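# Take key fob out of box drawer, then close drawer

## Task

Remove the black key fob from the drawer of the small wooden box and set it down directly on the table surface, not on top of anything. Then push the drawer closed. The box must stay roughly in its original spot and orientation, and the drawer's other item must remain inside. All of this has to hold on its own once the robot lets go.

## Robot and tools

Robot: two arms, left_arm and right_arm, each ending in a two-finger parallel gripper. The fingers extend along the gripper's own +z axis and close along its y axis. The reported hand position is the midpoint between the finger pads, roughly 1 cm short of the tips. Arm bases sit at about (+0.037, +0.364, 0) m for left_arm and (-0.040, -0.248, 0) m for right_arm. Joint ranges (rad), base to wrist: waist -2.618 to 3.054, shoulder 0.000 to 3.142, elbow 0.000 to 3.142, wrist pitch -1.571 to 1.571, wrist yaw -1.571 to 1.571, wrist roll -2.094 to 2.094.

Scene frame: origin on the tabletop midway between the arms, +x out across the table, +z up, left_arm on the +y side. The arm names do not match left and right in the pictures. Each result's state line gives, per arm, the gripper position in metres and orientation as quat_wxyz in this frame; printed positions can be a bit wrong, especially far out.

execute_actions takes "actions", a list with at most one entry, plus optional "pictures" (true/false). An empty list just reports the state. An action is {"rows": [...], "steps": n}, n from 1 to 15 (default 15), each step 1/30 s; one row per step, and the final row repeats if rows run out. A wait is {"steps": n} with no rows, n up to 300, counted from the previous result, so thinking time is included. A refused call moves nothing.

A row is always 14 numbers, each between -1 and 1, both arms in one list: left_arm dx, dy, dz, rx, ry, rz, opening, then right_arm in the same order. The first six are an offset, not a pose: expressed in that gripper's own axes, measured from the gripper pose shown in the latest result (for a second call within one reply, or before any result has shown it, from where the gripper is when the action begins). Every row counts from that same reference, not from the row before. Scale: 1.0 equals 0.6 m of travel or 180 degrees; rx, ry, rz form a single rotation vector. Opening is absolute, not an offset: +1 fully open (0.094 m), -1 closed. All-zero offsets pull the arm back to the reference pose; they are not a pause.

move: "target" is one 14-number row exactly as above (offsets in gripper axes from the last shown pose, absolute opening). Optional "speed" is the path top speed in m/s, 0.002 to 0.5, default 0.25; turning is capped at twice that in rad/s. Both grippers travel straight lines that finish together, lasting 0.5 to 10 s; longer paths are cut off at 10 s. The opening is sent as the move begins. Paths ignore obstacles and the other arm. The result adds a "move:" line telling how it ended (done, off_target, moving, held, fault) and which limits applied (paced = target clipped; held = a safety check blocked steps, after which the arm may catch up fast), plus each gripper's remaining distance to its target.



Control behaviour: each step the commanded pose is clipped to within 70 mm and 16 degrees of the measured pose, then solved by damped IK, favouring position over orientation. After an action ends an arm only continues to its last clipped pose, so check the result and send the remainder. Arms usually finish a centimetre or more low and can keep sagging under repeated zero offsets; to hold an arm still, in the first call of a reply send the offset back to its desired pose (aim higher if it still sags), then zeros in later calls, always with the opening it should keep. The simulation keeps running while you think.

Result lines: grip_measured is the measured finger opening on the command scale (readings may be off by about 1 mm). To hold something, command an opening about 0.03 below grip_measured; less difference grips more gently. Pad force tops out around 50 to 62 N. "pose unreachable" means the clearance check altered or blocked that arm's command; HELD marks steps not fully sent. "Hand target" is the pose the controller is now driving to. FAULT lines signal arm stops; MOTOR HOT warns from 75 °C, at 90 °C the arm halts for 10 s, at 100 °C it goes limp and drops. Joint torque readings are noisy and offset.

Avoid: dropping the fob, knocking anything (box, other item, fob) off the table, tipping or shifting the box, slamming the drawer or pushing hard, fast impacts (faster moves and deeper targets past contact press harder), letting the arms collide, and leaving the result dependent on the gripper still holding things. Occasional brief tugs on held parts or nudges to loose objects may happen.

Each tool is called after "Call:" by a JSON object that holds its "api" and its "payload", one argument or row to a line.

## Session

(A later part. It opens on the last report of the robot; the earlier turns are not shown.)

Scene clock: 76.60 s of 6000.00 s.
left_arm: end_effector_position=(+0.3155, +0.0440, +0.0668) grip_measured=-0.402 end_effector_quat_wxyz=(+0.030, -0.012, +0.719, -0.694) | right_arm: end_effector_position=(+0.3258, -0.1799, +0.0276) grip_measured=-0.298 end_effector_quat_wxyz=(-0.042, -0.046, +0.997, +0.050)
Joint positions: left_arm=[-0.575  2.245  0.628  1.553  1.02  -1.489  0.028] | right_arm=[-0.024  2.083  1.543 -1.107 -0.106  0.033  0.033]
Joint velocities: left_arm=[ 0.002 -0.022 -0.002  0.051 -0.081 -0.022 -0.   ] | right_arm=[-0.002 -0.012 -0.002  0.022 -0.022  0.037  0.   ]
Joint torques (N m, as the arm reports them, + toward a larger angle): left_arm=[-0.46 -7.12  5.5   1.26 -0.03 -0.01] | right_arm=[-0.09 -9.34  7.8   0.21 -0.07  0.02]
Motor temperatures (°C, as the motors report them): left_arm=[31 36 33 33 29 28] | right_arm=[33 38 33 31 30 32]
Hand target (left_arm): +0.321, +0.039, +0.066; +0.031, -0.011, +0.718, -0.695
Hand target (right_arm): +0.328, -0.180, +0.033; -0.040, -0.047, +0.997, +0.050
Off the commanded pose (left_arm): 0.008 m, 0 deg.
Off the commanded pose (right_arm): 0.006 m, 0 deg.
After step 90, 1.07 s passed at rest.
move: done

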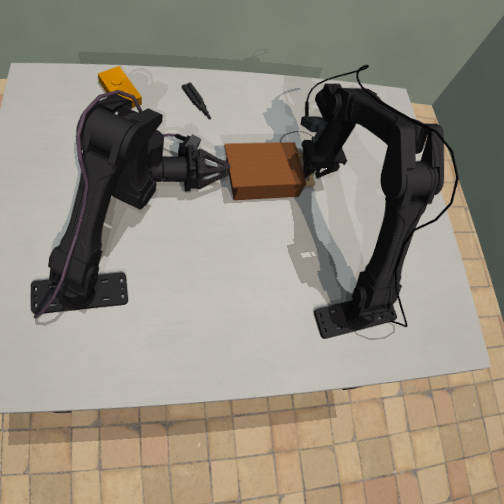

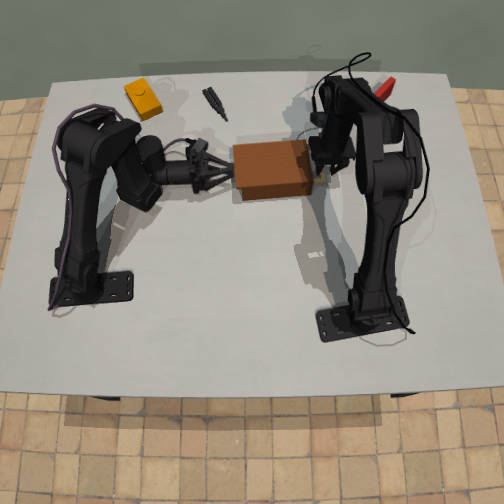

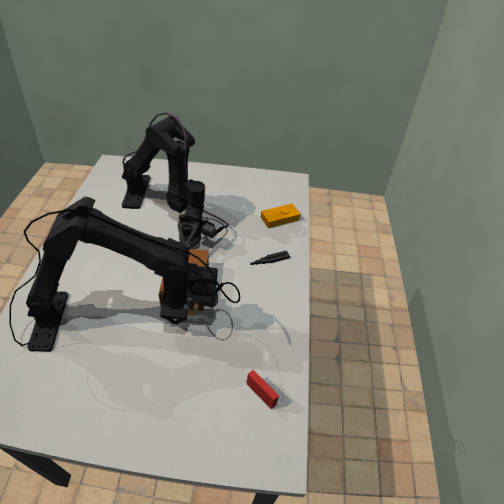

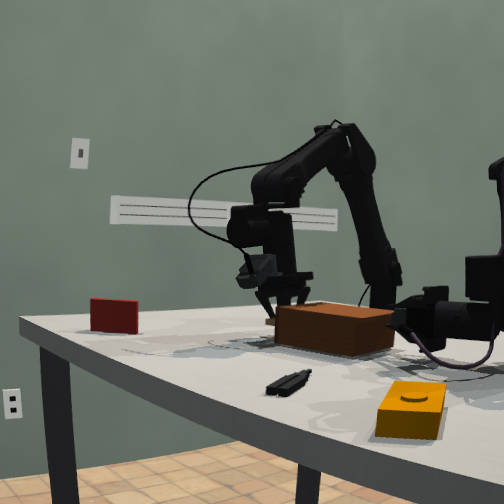

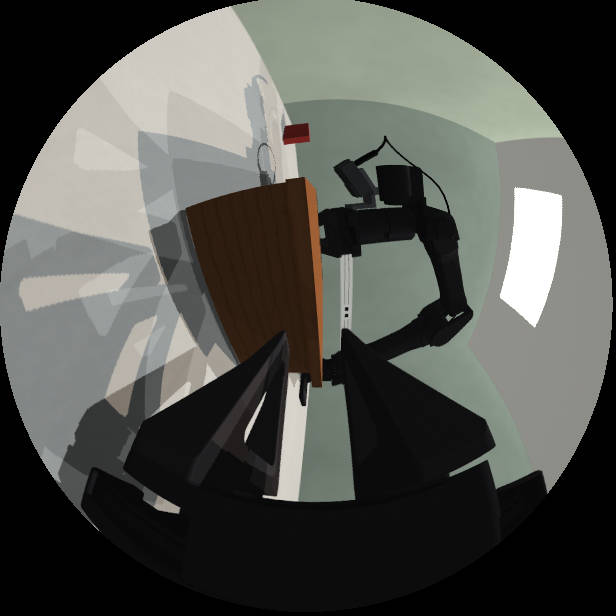

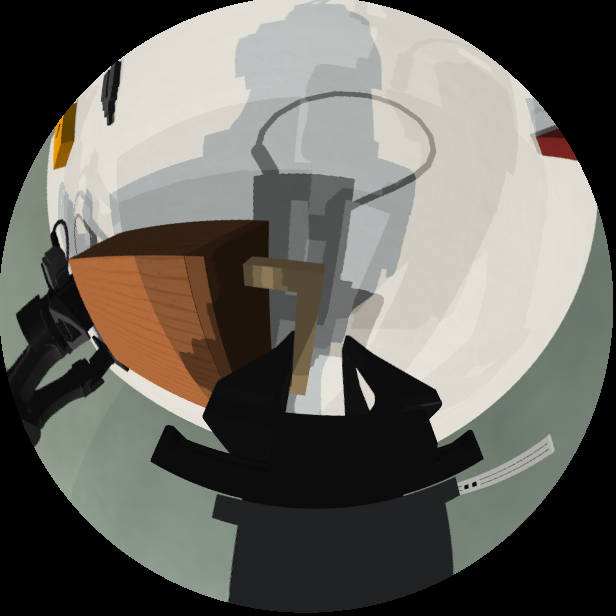

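Call:
{"api": "move", "payload": {
  "target": [-0.015,0.002,0.04,0,0,0,-0.4,0,0,-0.01,0,0,0,-0.3],
  "speed": 0.04
}}

Call:
{"api": "move", "payload": {
  "target": [-0.008,0,0.006,0,0,0,-1,0,0,-0.01,0,0,0,-0.3]
}}

Scene clock: 84.37 s of 6000.00 s.
left_arm: end_effector_position=(+0.3209, +0.0268, +0.0650) grip_measured=-0.402 end_effector_quat_wxyz=(+0.029, -0.013, +0.720, -0.693) | right_arm: end_effector_position=(+0.3242, -0.1802, +0.0278) grip_measured=-0.298 end_effector_quat_wxyz=(-0.045, -0.046, +0.997, +0.049)
Joint positions: left_arm=[-0.615  2.264  0.684  1.513  0.978 -1.493  0.028] | right_arm=[-0.024  2.083  1.543 -1.114 -0.106  0.033  0.033]
Joint velocities: left_arm=[ 0.012 -0.007 -0.007 -0.051 -0.051 -0.007 -0.   ] | right_arm=[-0.012 -0.012 -0.002 -0.007 -0.022  0.037  0.   ]
Joint torques (N m, as the arm reports them, + toward a larger angle): left_arm=[-0.58 -7.55  5.81  1.3  -0.02  0.  ] | right_arm=[-0.1  -9.27  7.84  0.17 -0.06  0.02]
Motor temperatures (°C, as the motors report them): left_arm=[31 36 33 34 29 28] | right_arm=[33 38 33 31 30 32]
Hand target (left_arm): +0.325, +0.021, +0.065; +0.030, -0.012, +0.719, -0.694
Hand target (right_arm): +0.326, -0.180, +0.034; -0.042, -0.046, +0.997, +0.050
Off the commanded pose (left_arm): 0.008 m, 0 deg.
Off the commanded pose (right_arm): 0.006 m, 0 deg.
After step 90, 3.80 s passed at rest.
move: done

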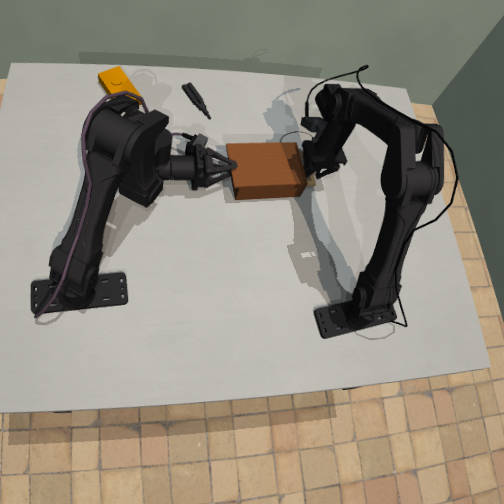

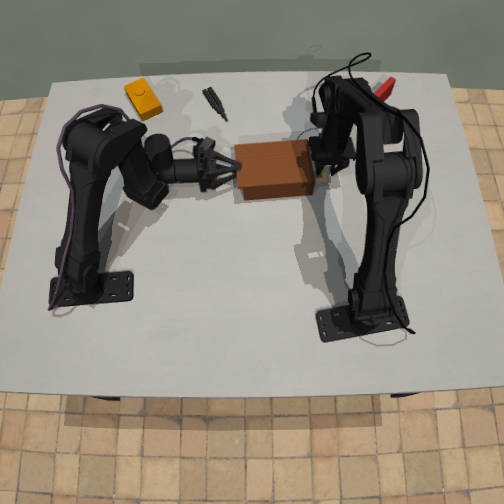

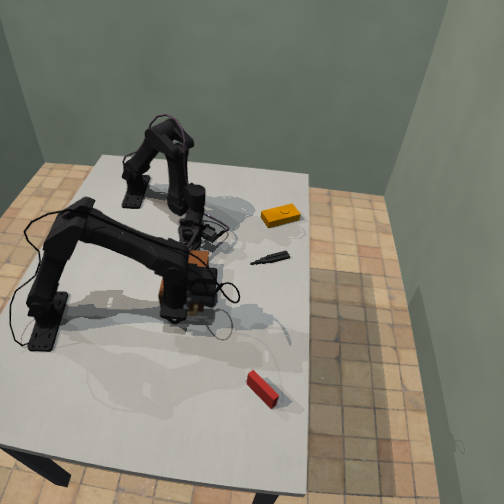

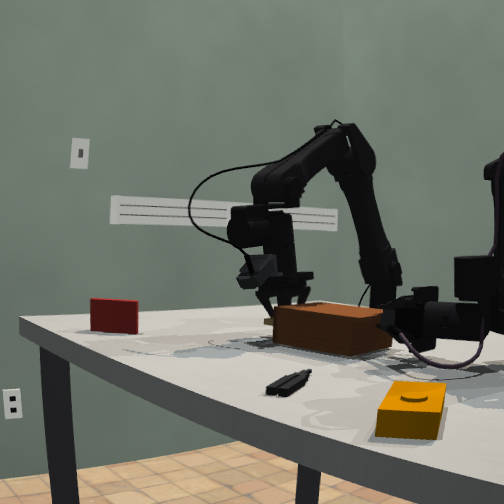

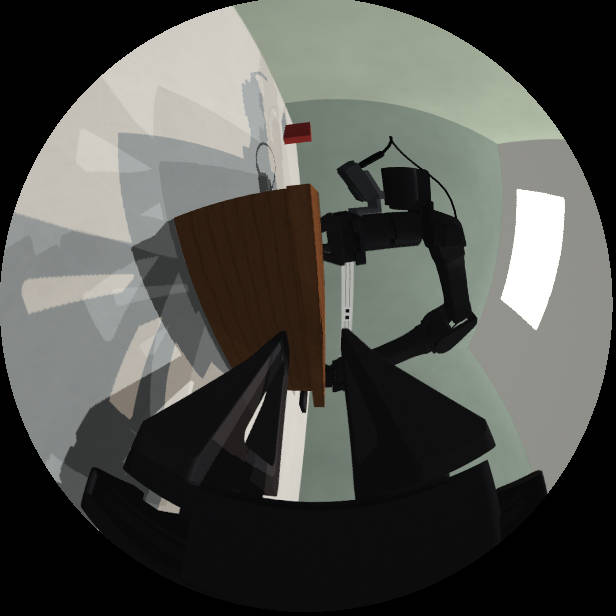

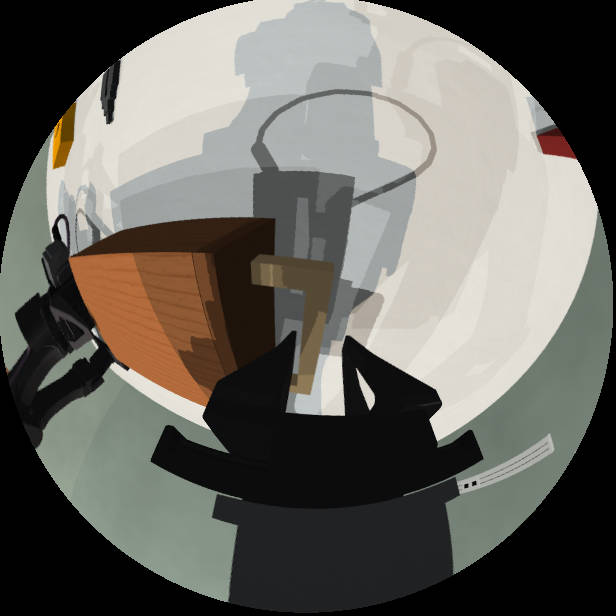

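Scene clock: 85.07 s of 6000.00 s.
left_arm: end_effector_position=(+0.3209, +0.0268, +0.0654) grip_measured=-0.863 end_effector_quat_wxyz=(+0.028, -0.014, +0.719, -0.694) | right_arm: end_effector_position=(+0.3226, -0.1804, +0.0279) grip_measured=-0.298 end_effector_quat_wxyz=(-0.049, -0.046, +0.997, +0.049)
Joint positions: left_arm=[-0.615  2.264  0.684  1.516  0.978 -1.498  0.006] | right_arm=[-0.024  2.083  1.543 -1.12  -0.106  0.033  0.033]
Joint velocities: left_arm=[-0.012  0.002  0.002  0.007 -0.022  0.007 -0.   ] | right_arm=[-0.027 -0.002 -0.007 -0.037 -0.007 -0.007  0.   ]
Joint torques (N m, as the arm reports them, + toward a larger angle): left_arm=[-0.07 -7.97  5.33  1.18  0.03  0.07] | right_arm=[-0.08 -9.26  7.89  0.16 -0.06  0.02]
Motor temperatures (°C, as the motors report them): left_arm=[31 36 33 34 29 28] | right_arm=[33 38 33 31 30 32]
Hand target (left_arm): +0.326, +0.024, +0.065; +0.029, -0.013, +0.720, -0.693
Hand target (right_arm): +0.325, -0.181, +0.034; -0.045, -0.046, +0.997, +0.049
Off the commanded pose (left_arm): 0.006 m, 0 deg.
Off the commanded pose (right_arm): 0.006 m, 0 deg.
move: done

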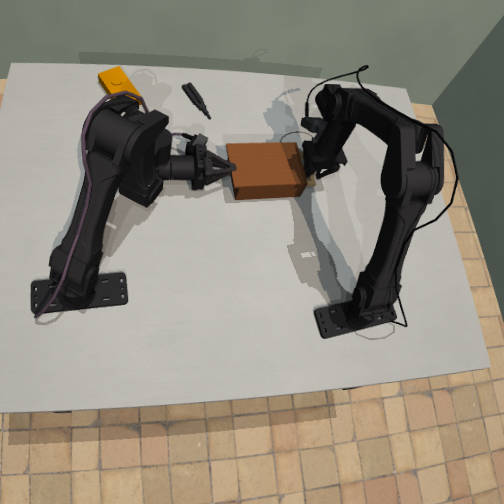

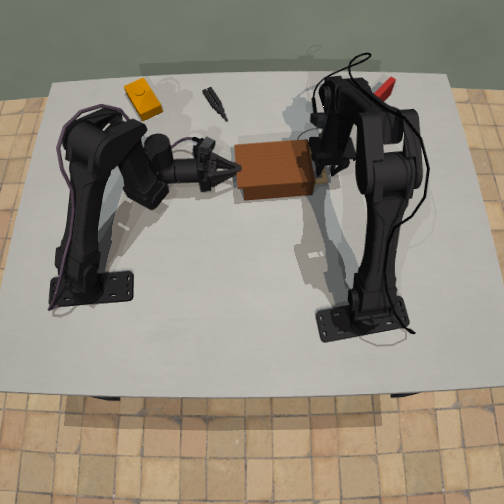

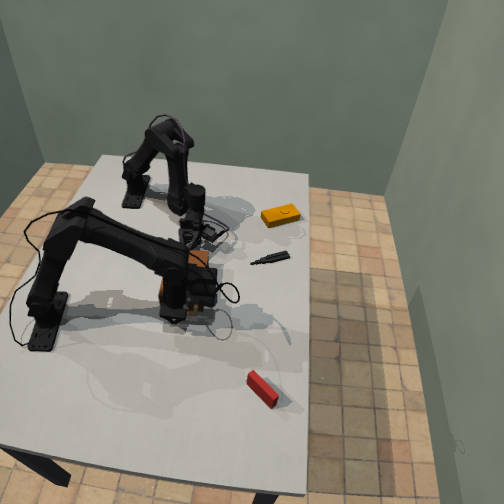

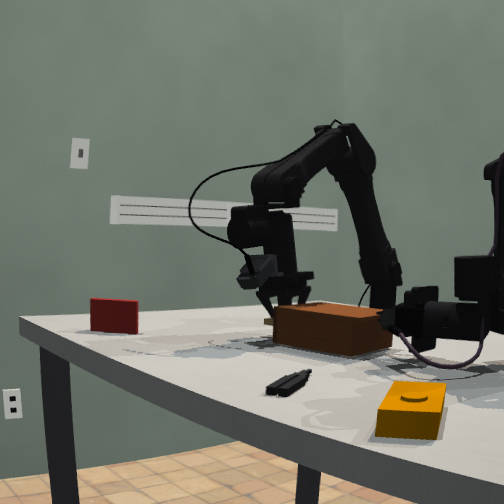

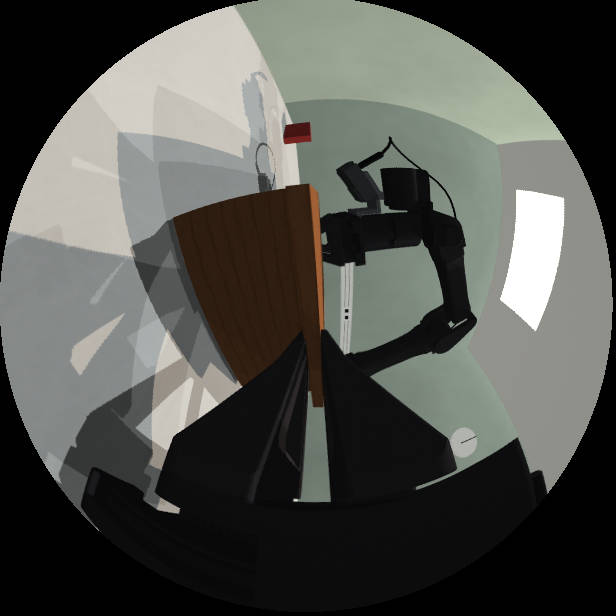

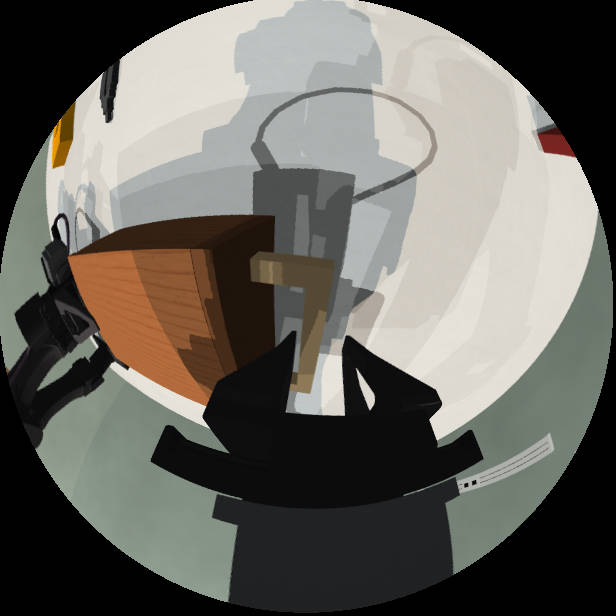

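Pull the box back 10 cm.

Call:
{"api": "move", "payload": {
  "target": [0.012,0.005,-0.168,0,-0.01,0,-0.92,-0.015,-0.01,-0.008,0,0,0,-0.3],
  "speed": 0.04
}}

Scene clock: 91.70 s of 6000.00 s.
left_arm: end_effector_position=(+0.3126, +0.1199, +0.0640) grip_measured=-0.863 end_effector_quat_wxyz=(+0.032, -0.023, +0.722, -0.691) | right_arm: end_effector_position=(+0.3238, -0.1666, +0.0264) grip_measured=-0.298 end_effector_quat_wxyz=(-0.056, -0.052, +0.994, +0.078)
Joint positions: left_arm=[-0.337  2.199  0.49   1.575  1.237 -1.429  0.006] | right_arm=[-0.016  2.107  1.568 -1.131 -0.165  0.026  0.033]
Joint velocities: left_arm=[-0.012 -0.007  0.012 -0.022 -0.007 -0.051 -0.   ] | right_arm=[-0.002  0.002 -0.012  0.007 -0.007  0.022 -0.001]
Joint torques (N m, as the arm reports them, + toward a larger angle): left_arm=[ 1.4  -8.93 -0.31  1.21  0.18  0.19] | right_arm=[-2.06 -8.84  9.34  0.07  0.48 -0.05]
Motor temperatures (°C, as the motors report them): left_arm=[31 36 33 34 29 28] | right_arm=[33 38 33 31 30 32]
Hand target (left_arm): +0.309, +0.127, +0.066; +0.038, -0.025, +0.723, -0.689
Hand target (right_arm): +0.332, -0.185, +0.032; -0.048, -0.046, +0.997, +0.050
Off the commanded pose (left_arm): 0.009 m, 1 deg.
Off the commanded pose (right_arm): 0.022 m, 4 deg.
joint sent to its limit (left arm) — the command would take joint 4 (wrist pitch) past its upper limit, so that joint was sent only as far as its limit.
After step 90, 0.77 s passed at rest.
move: off_target (right_arm)

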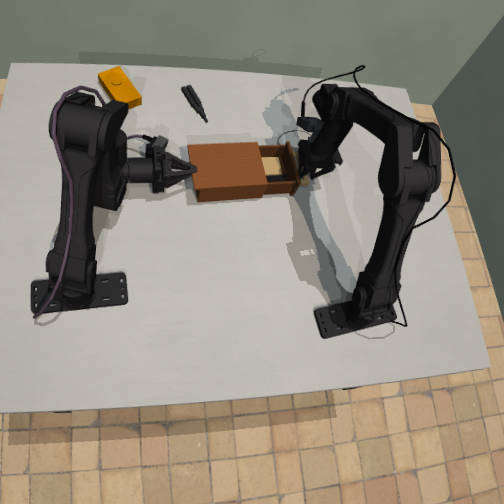

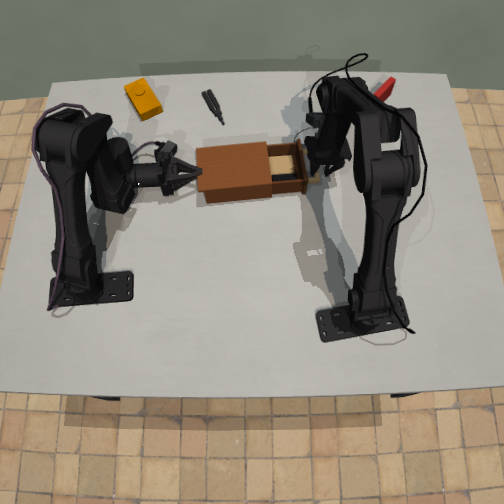

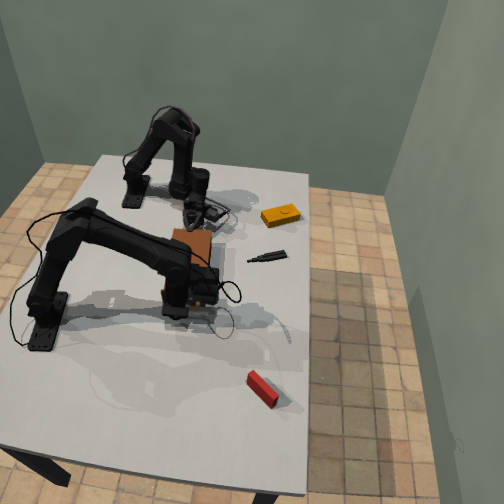

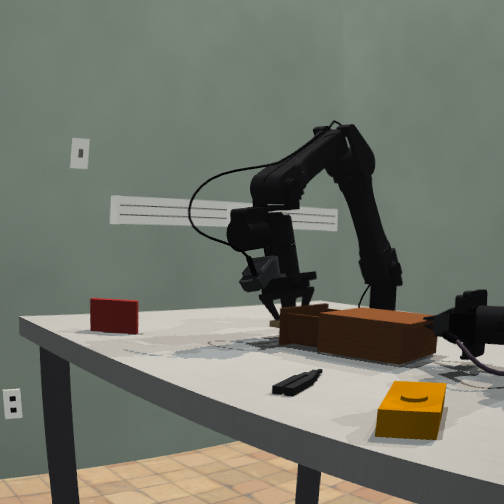

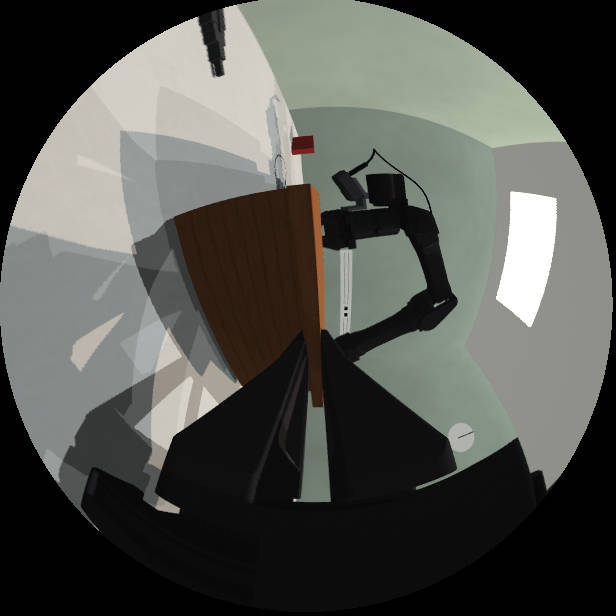

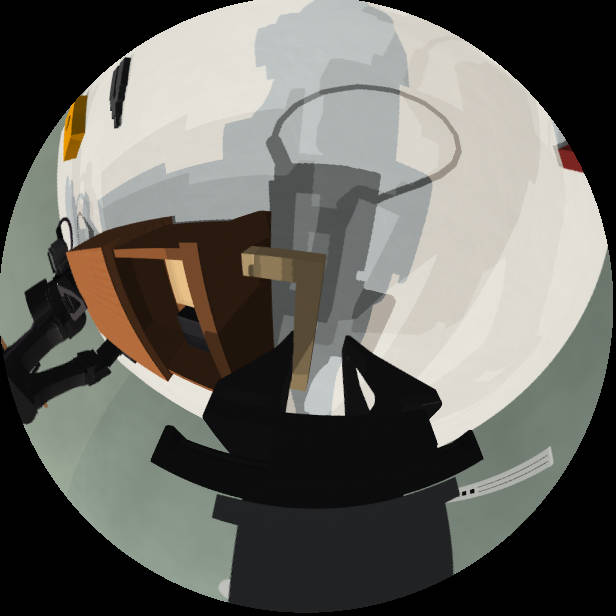

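Call:
{"api": "move", "payload": {
  "target": [0.02,0,-0.03,0,0,0,-0.92,-0.01,-0.065,-0.018,0.03,0,0,-0.3],
  "speed": 0.04
}}

Call:
{"api": "move", "payload": {
  "target": [0,0,0,0,0,0,-0.92,0,0.03,-0.15,0.03,0.035,0,-0.3],
  "speed": 0.12
}}

Scene clock: 97.97 s of 6000.00 s.
left_arm: end_effector_position=(+0.3064, +0.1315, +0.0637) grip_measured=-0.863 end_effector_quat_wxyz=(+0.031, -0.023, +0.723, -0.690) | right_arm: end_effector_position=(+0.3248, -0.1943, +0.0239) grip_measured=-0.298 end_effector_quat_wxyz=(-0.065, -0.055, +0.995, +0.048)
Joint positions: left_arm=[-0.3    2.186  0.454  1.575  1.274 -1.408  0.006] | right_arm=[-0.06   2.123  1.585 -1.16  -0.102 -0.024  0.033]
Joint velocities: left_arm=[-0.012  0.002  0.002  0.007  0.007 -0.037  0.   ] | right_arm=[ 0.017  0.002  0.002 -0.007 -0.022 -0.007  0.   ]
Joint torques (N m, as the arm reports them, + toward a larger angle): left_arm=[ 0.98 -8.45 -0.47  1.2   0.27  0.17] | right_arm=[-1.29 -8.98  9.46  0.12  0.25 -0.08]
Motor temperatures (°C, as the motors report them): left_arm=[31 37 32 34 29 28] | right_arm=[33 38 34 31 31 32]
Hand target (left_arm): +0.300, +0.137, +0.064; +0.031, -0.022, +0.724, -0.689
Hand target (right_arm): +0.334, -0.206, +0.030; -0.053, -0.054, +0.997, +0.031
Off the commanded pose (left_arm): 0.009 m, 0 deg.
Off the commanded pose (right_arm): 0.016 m, 2 deg.
joint sent to its limit (left arm) — the command would take joint 4 (wrist pitch) past its upper limit, so that joint was sent only as far as its limit.
After step 90, 1.77 s passed at rest.
move: off_target (right_arm)

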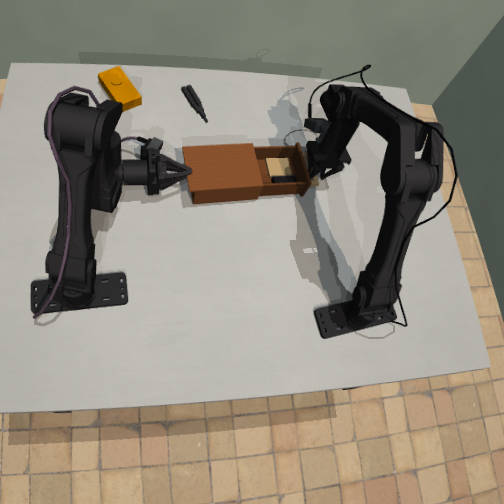

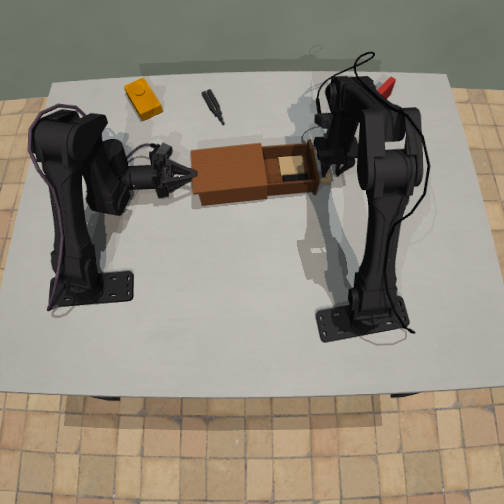

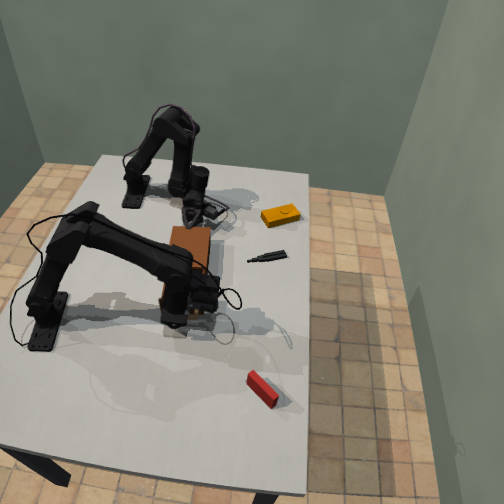

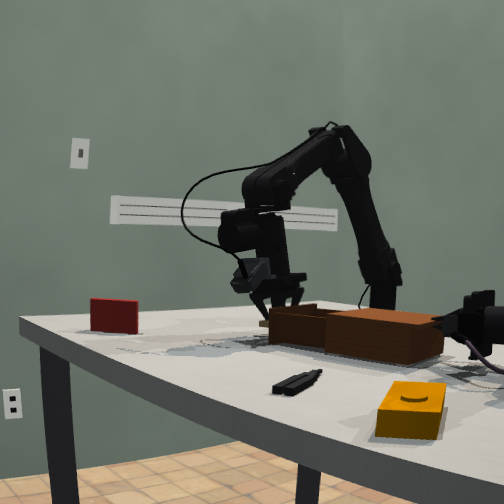

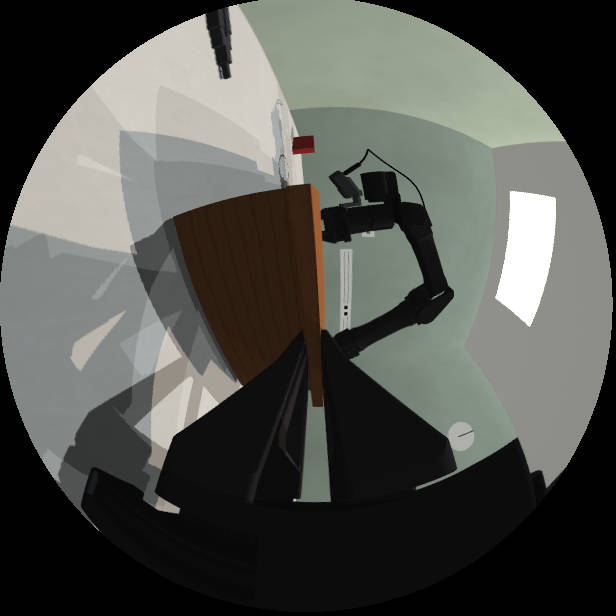

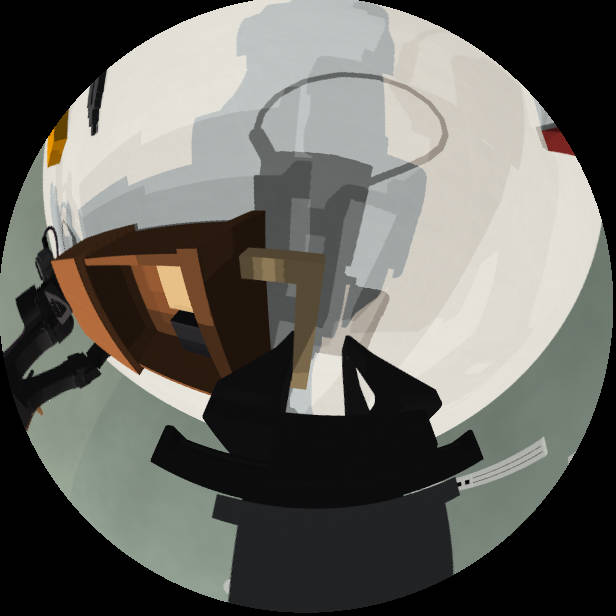

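Scene clock: 99.20 s of 6000.00 s.
left_arm: end_effector_position=(+0.3064, +0.1315, +0.0637) grip_measured=-0.863 end_effector_quat_wxyz=(+0.031, -0.023, +0.723, -0.690) | right_arm: end_effector_position=(+0.3324, -0.1846, +0.0954) grip_measured=-0.298 end_effector_quat_wxyz=(-0.096, -0.062, +0.993, +0.005)
Joint positions: left_arm=[-0.3    2.186  0.454  1.575  1.274 -1.408  0.006] | right_arm=[-0.002  2.187  1.967 -1.541 -0.028  0.025  0.033]
Joint velocities: left_arm=[-0.007 -0.017  0.002 -0.037  0.007 -0.022  0.001] | right_arm=[ 0.007 -0.002 -0.017  0.037 -0.022 -0.037  0.001]
Joint torques (N m, as the arm reports them, + toward a larger angle): left_arm=[ 0.01 -7.2   2.18  1.19  0.08  0.05] | right_arm=[  0.62 -11.81   9.05  -0.04   0.05   0.14]
Motor temperatures (°C, as the motors report them): left_arm=[31 37 32 34 29 28] | right_arm=[33 38 34 31 31 32]
Hand target (left_arm): +0.306, +0.132, +0.064; +0.031, -0.023, +0.723, -0.690
Hand target (right_arm): +0.335, -0.183, +0.113; -0.074, -0.061, +0.995, +0.003
Off the commanded pose (left_arm): 0.000 m, 0 deg.
Off the commanded pose (right_arm): 0.019 m, 3 deg.
joint sent to its limit (left arm) — the command would take joint 4 (wrist pitch) past its upper limit, so that joint was sent only as far as its limit.
joint sent to its limit (right arm) — the command would take joint 4 (wrist pitch) past its lower limit, so that joint was sent only as far as its limit.
move: off_target (right_arm)

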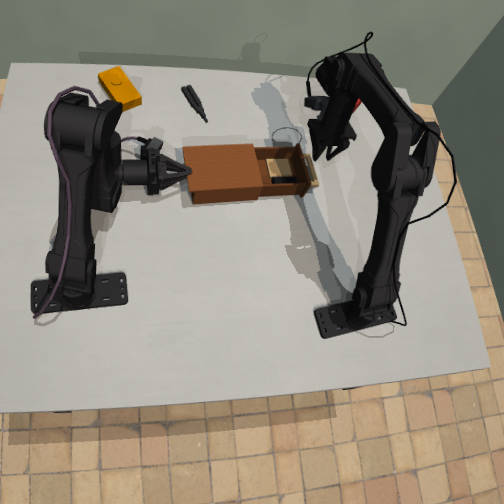

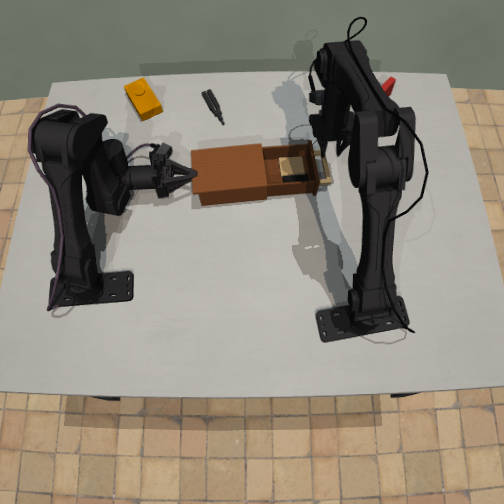

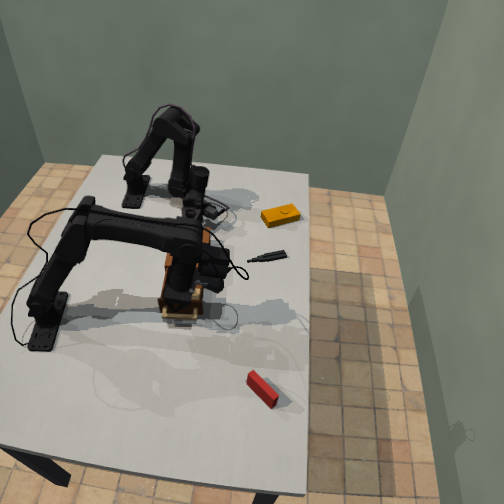

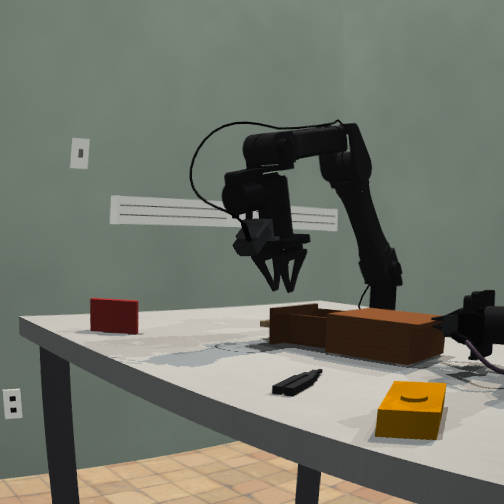

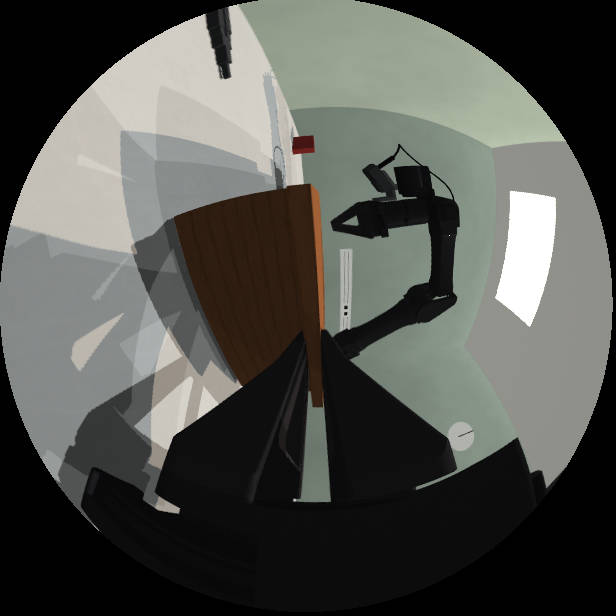

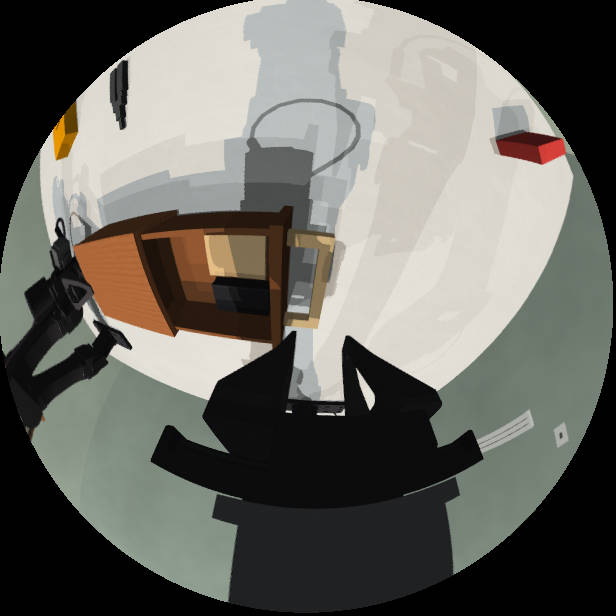

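Call:
{"api": "move", "payload": {
  "target": [0,0,0,0,0,0,-0.92,0.045,0.125,0.0,0,-0.02,0,0.55],
  "speed": 0.15
}}

Call:
{"api": "zoom_image", "payload": {
  "camera": "cam_right_wrist",
  "region": [180,180,440,440]
}}

Scene clock: 106.37 s of 6000.00 s.
left_arm: end_effector_position=(+0.3064, +0.1315, +0.0637) grip_measured=-0.863 end_effector_quat_wxyz=(+0.031, -0.023, +0.723, -0.690) | right_arm: end_effector_position=(+0.2939, -0.1144, +0.0929) grip_measured=+0.548 end_effector_quat_wxyz=(-0.086, -0.069, +0.994, +0.001)
Joint positions: left_arm=[-0.3    2.186  0.454  1.575  1.274 -1.408  0.006] | right_arm=[ 0.199  2.079  1.792 -1.45  -0.05   0.21   0.073]
Joint velocities: left_arm=[ 0.002 -0.002 -0.012  0.007  0.007 -0.081  0.   ] | right_arm=[-0.017 -0.012 -0.007 -0.022  0.081 -0.007  0.   ]
Joint torques (N m, as the arm reports them, + toward a larger angle): left_arm=[-0.02 -7.23  2.18  1.18  0.11  0.04] | right_arm=[  0.02 -11.34   5.22   0.31  -0.07   0.14]
Motor temperatures (°C, as the motors report them): left_arm=[31 36 32 35 29 28] | right_arm=[33 40 34 31 30 32]
Hand target (left_arm): +0.306, +0.132, +0.064; +0.031, -0.023, +0.723, -0.690
Hand target (right_arm): +0.296, -0.114, +0.101; -0.067, -0.063, +0.996, +0.007
Off the commanded pose (left_arm): 0.000 m, 0 deg.
Off the commanded pose (right_arm): 0.010 m, 3 deg.
joint sent to its limit (left arm) — the command would take joint 4 (wrist pitch) past its upper limit, so that joint was sent only as far as its limit.
After step 90, 3.13 s passed at rest.
move: off_target (right_arm)

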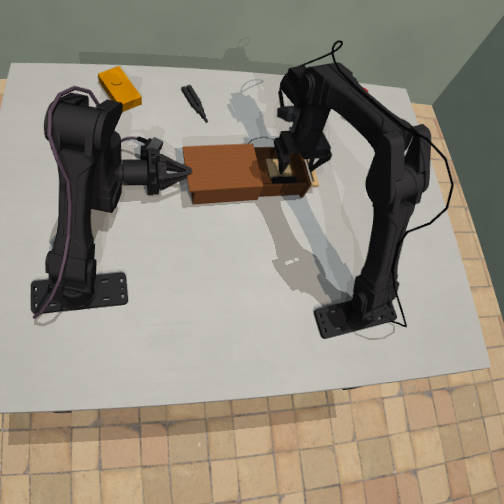

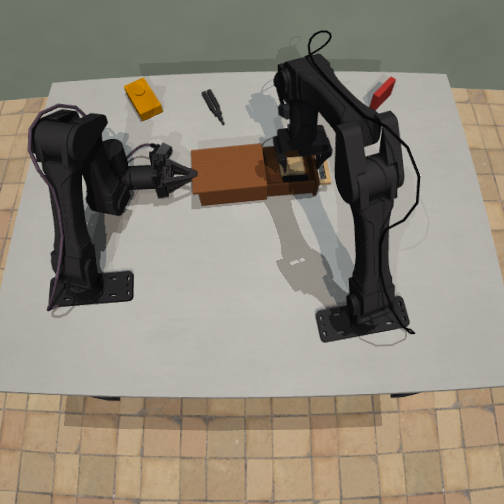

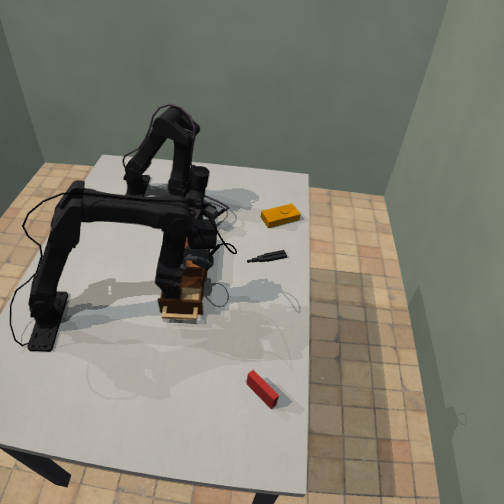

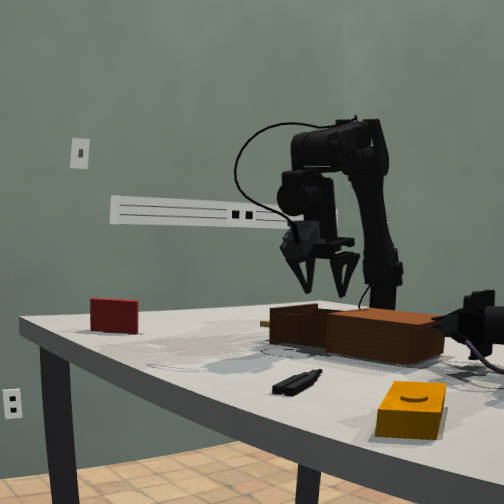

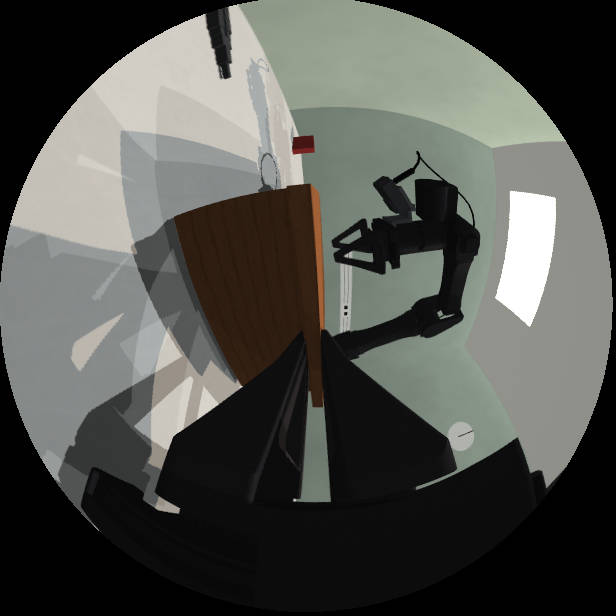

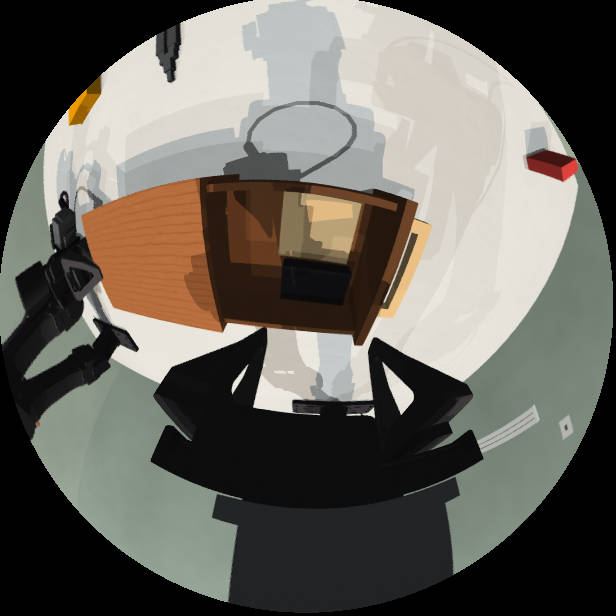

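Region (180, 180, 440, 440) of cam_right_wrist's 616x616 image, scaled by 1.938, with more detail than that image has.

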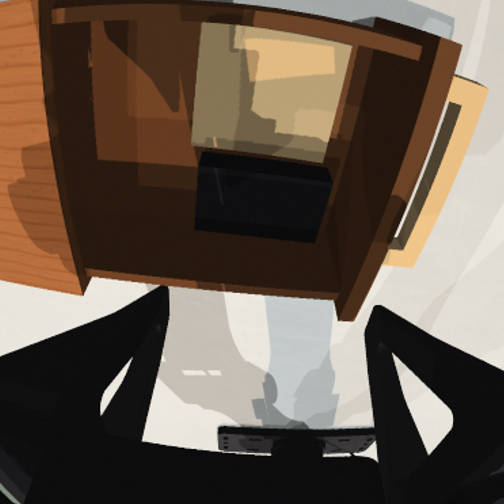

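Call:
{"api": "move", "payload": {
  "target": [0,0,0,0,0,0,-0.92,-0.035,0.005,0.072,0,-0.01,0,-1],
  "speed": 0.05
}}

Scene clock: 112.13 s of 6000.00 s.
left_arm: end_effector_position=(+0.3064, +0.1315, +0.0637) grip_measured=-0.863 end_effector_quat_wxyz=(+0.031, -0.023, +0.723, -0.690) | right_arm: end_effector_position=(+0.3051, -0.1102, +0.0511) grip_measured=-0.995 end_effector_quat_wxyz=(-0.074, -0.068, +0.995, +0.004)
Joint positions: left_arm=[-0.3    2.186  0.454  1.575  1.274 -1.408  0.006] | right_arm=[ 0.199  2.122  1.696 -1.285 -0.05   0.213  0.   ]
Joint velocities: left_arm=[-0.017 -0.002 -0.012 -0.022 -0.007  0.007  0.   ] | right_arm=[-0.027 -0.017 -0.012  0.066 -0.007 -0.007  0.   ]
Joint torques (N m, as the arm reports them, + toward a larger angle): left_arm=[ 0.02 -7.15  2.18  1.2   0.09  0.05] | right_arm=[ 0.2  -9.2   5.37  0.37  0.01  0.03]
Motor temperatures (°C, as the motors report them): left_arm=[31 36 32 35 29 28] | right_arm=[33 40 33 31 30 32]
Hand target (left_arm): +0.306, +0.132, +0.064; +0.031, -0.023, +0.723, -0.690
Hand target (right_arm): +0.306, -0.110, +0.047; -0.071, -0.069, +0.995, +0.002
Off the commanded pose (left_arm): 0.000 m, 0 deg.
Off the commanded pose (right_arm): 0.005 m, 1 deg.
joint sent to its limit (left arm) — the command would take joint 4 (wrist pitch) past its upper limit, so that joint was sent only as far as its limit.
After step 90, 1.37 s passed at rest.
move: done

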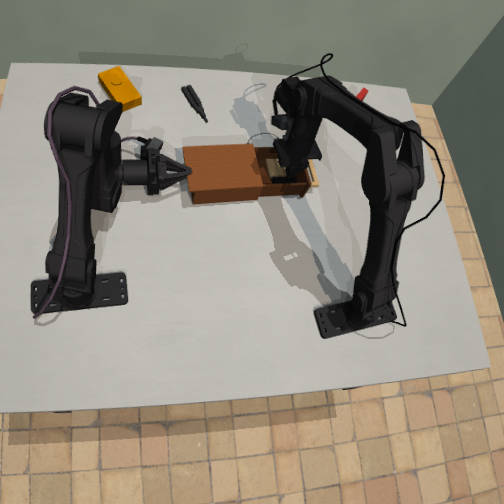

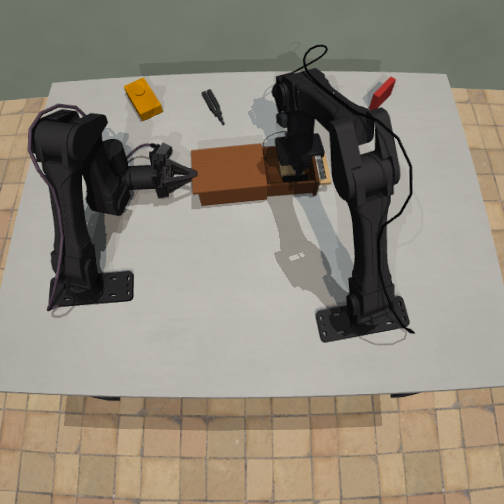

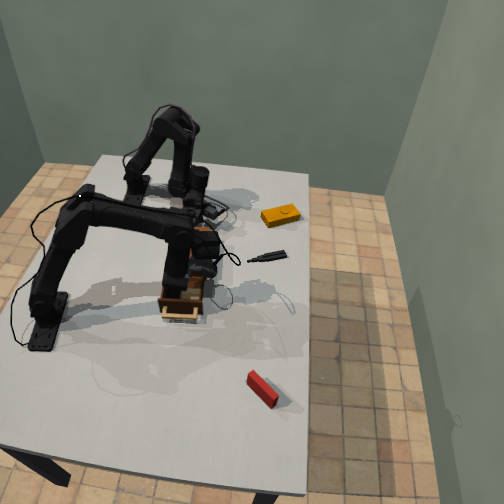

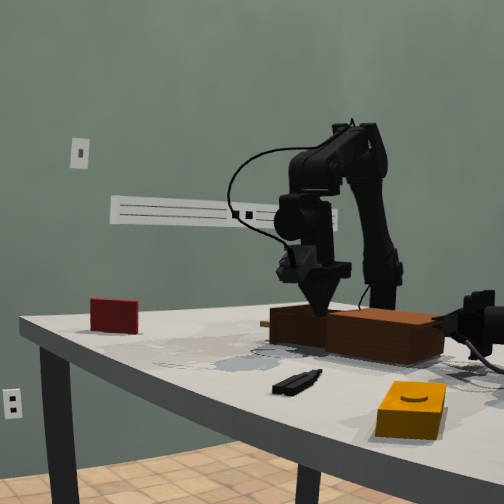

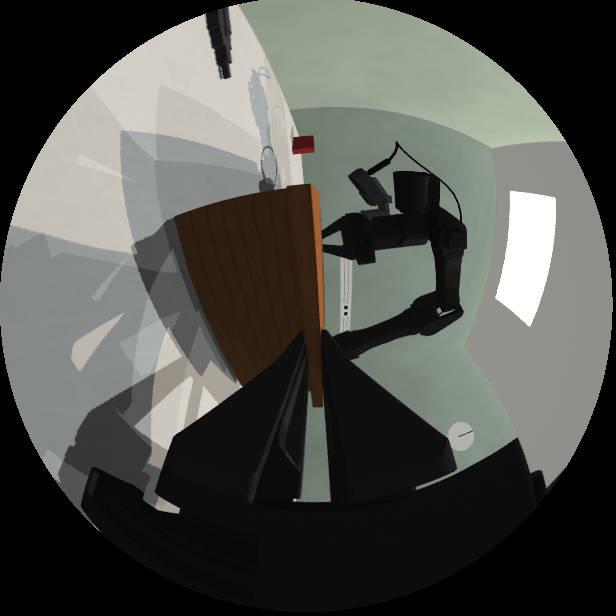

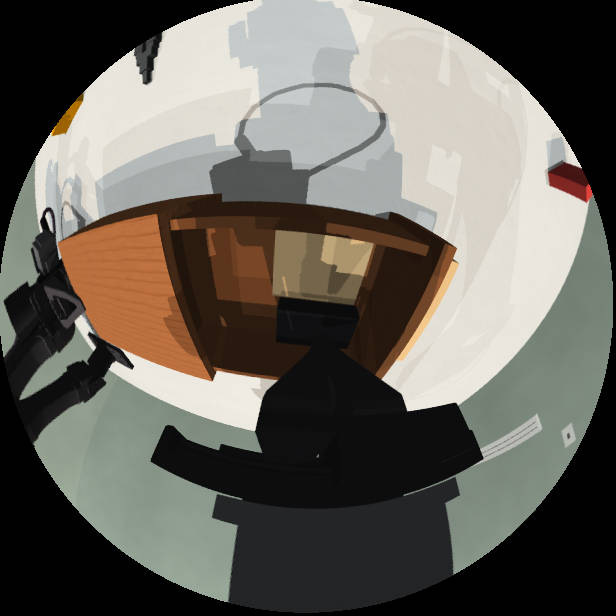

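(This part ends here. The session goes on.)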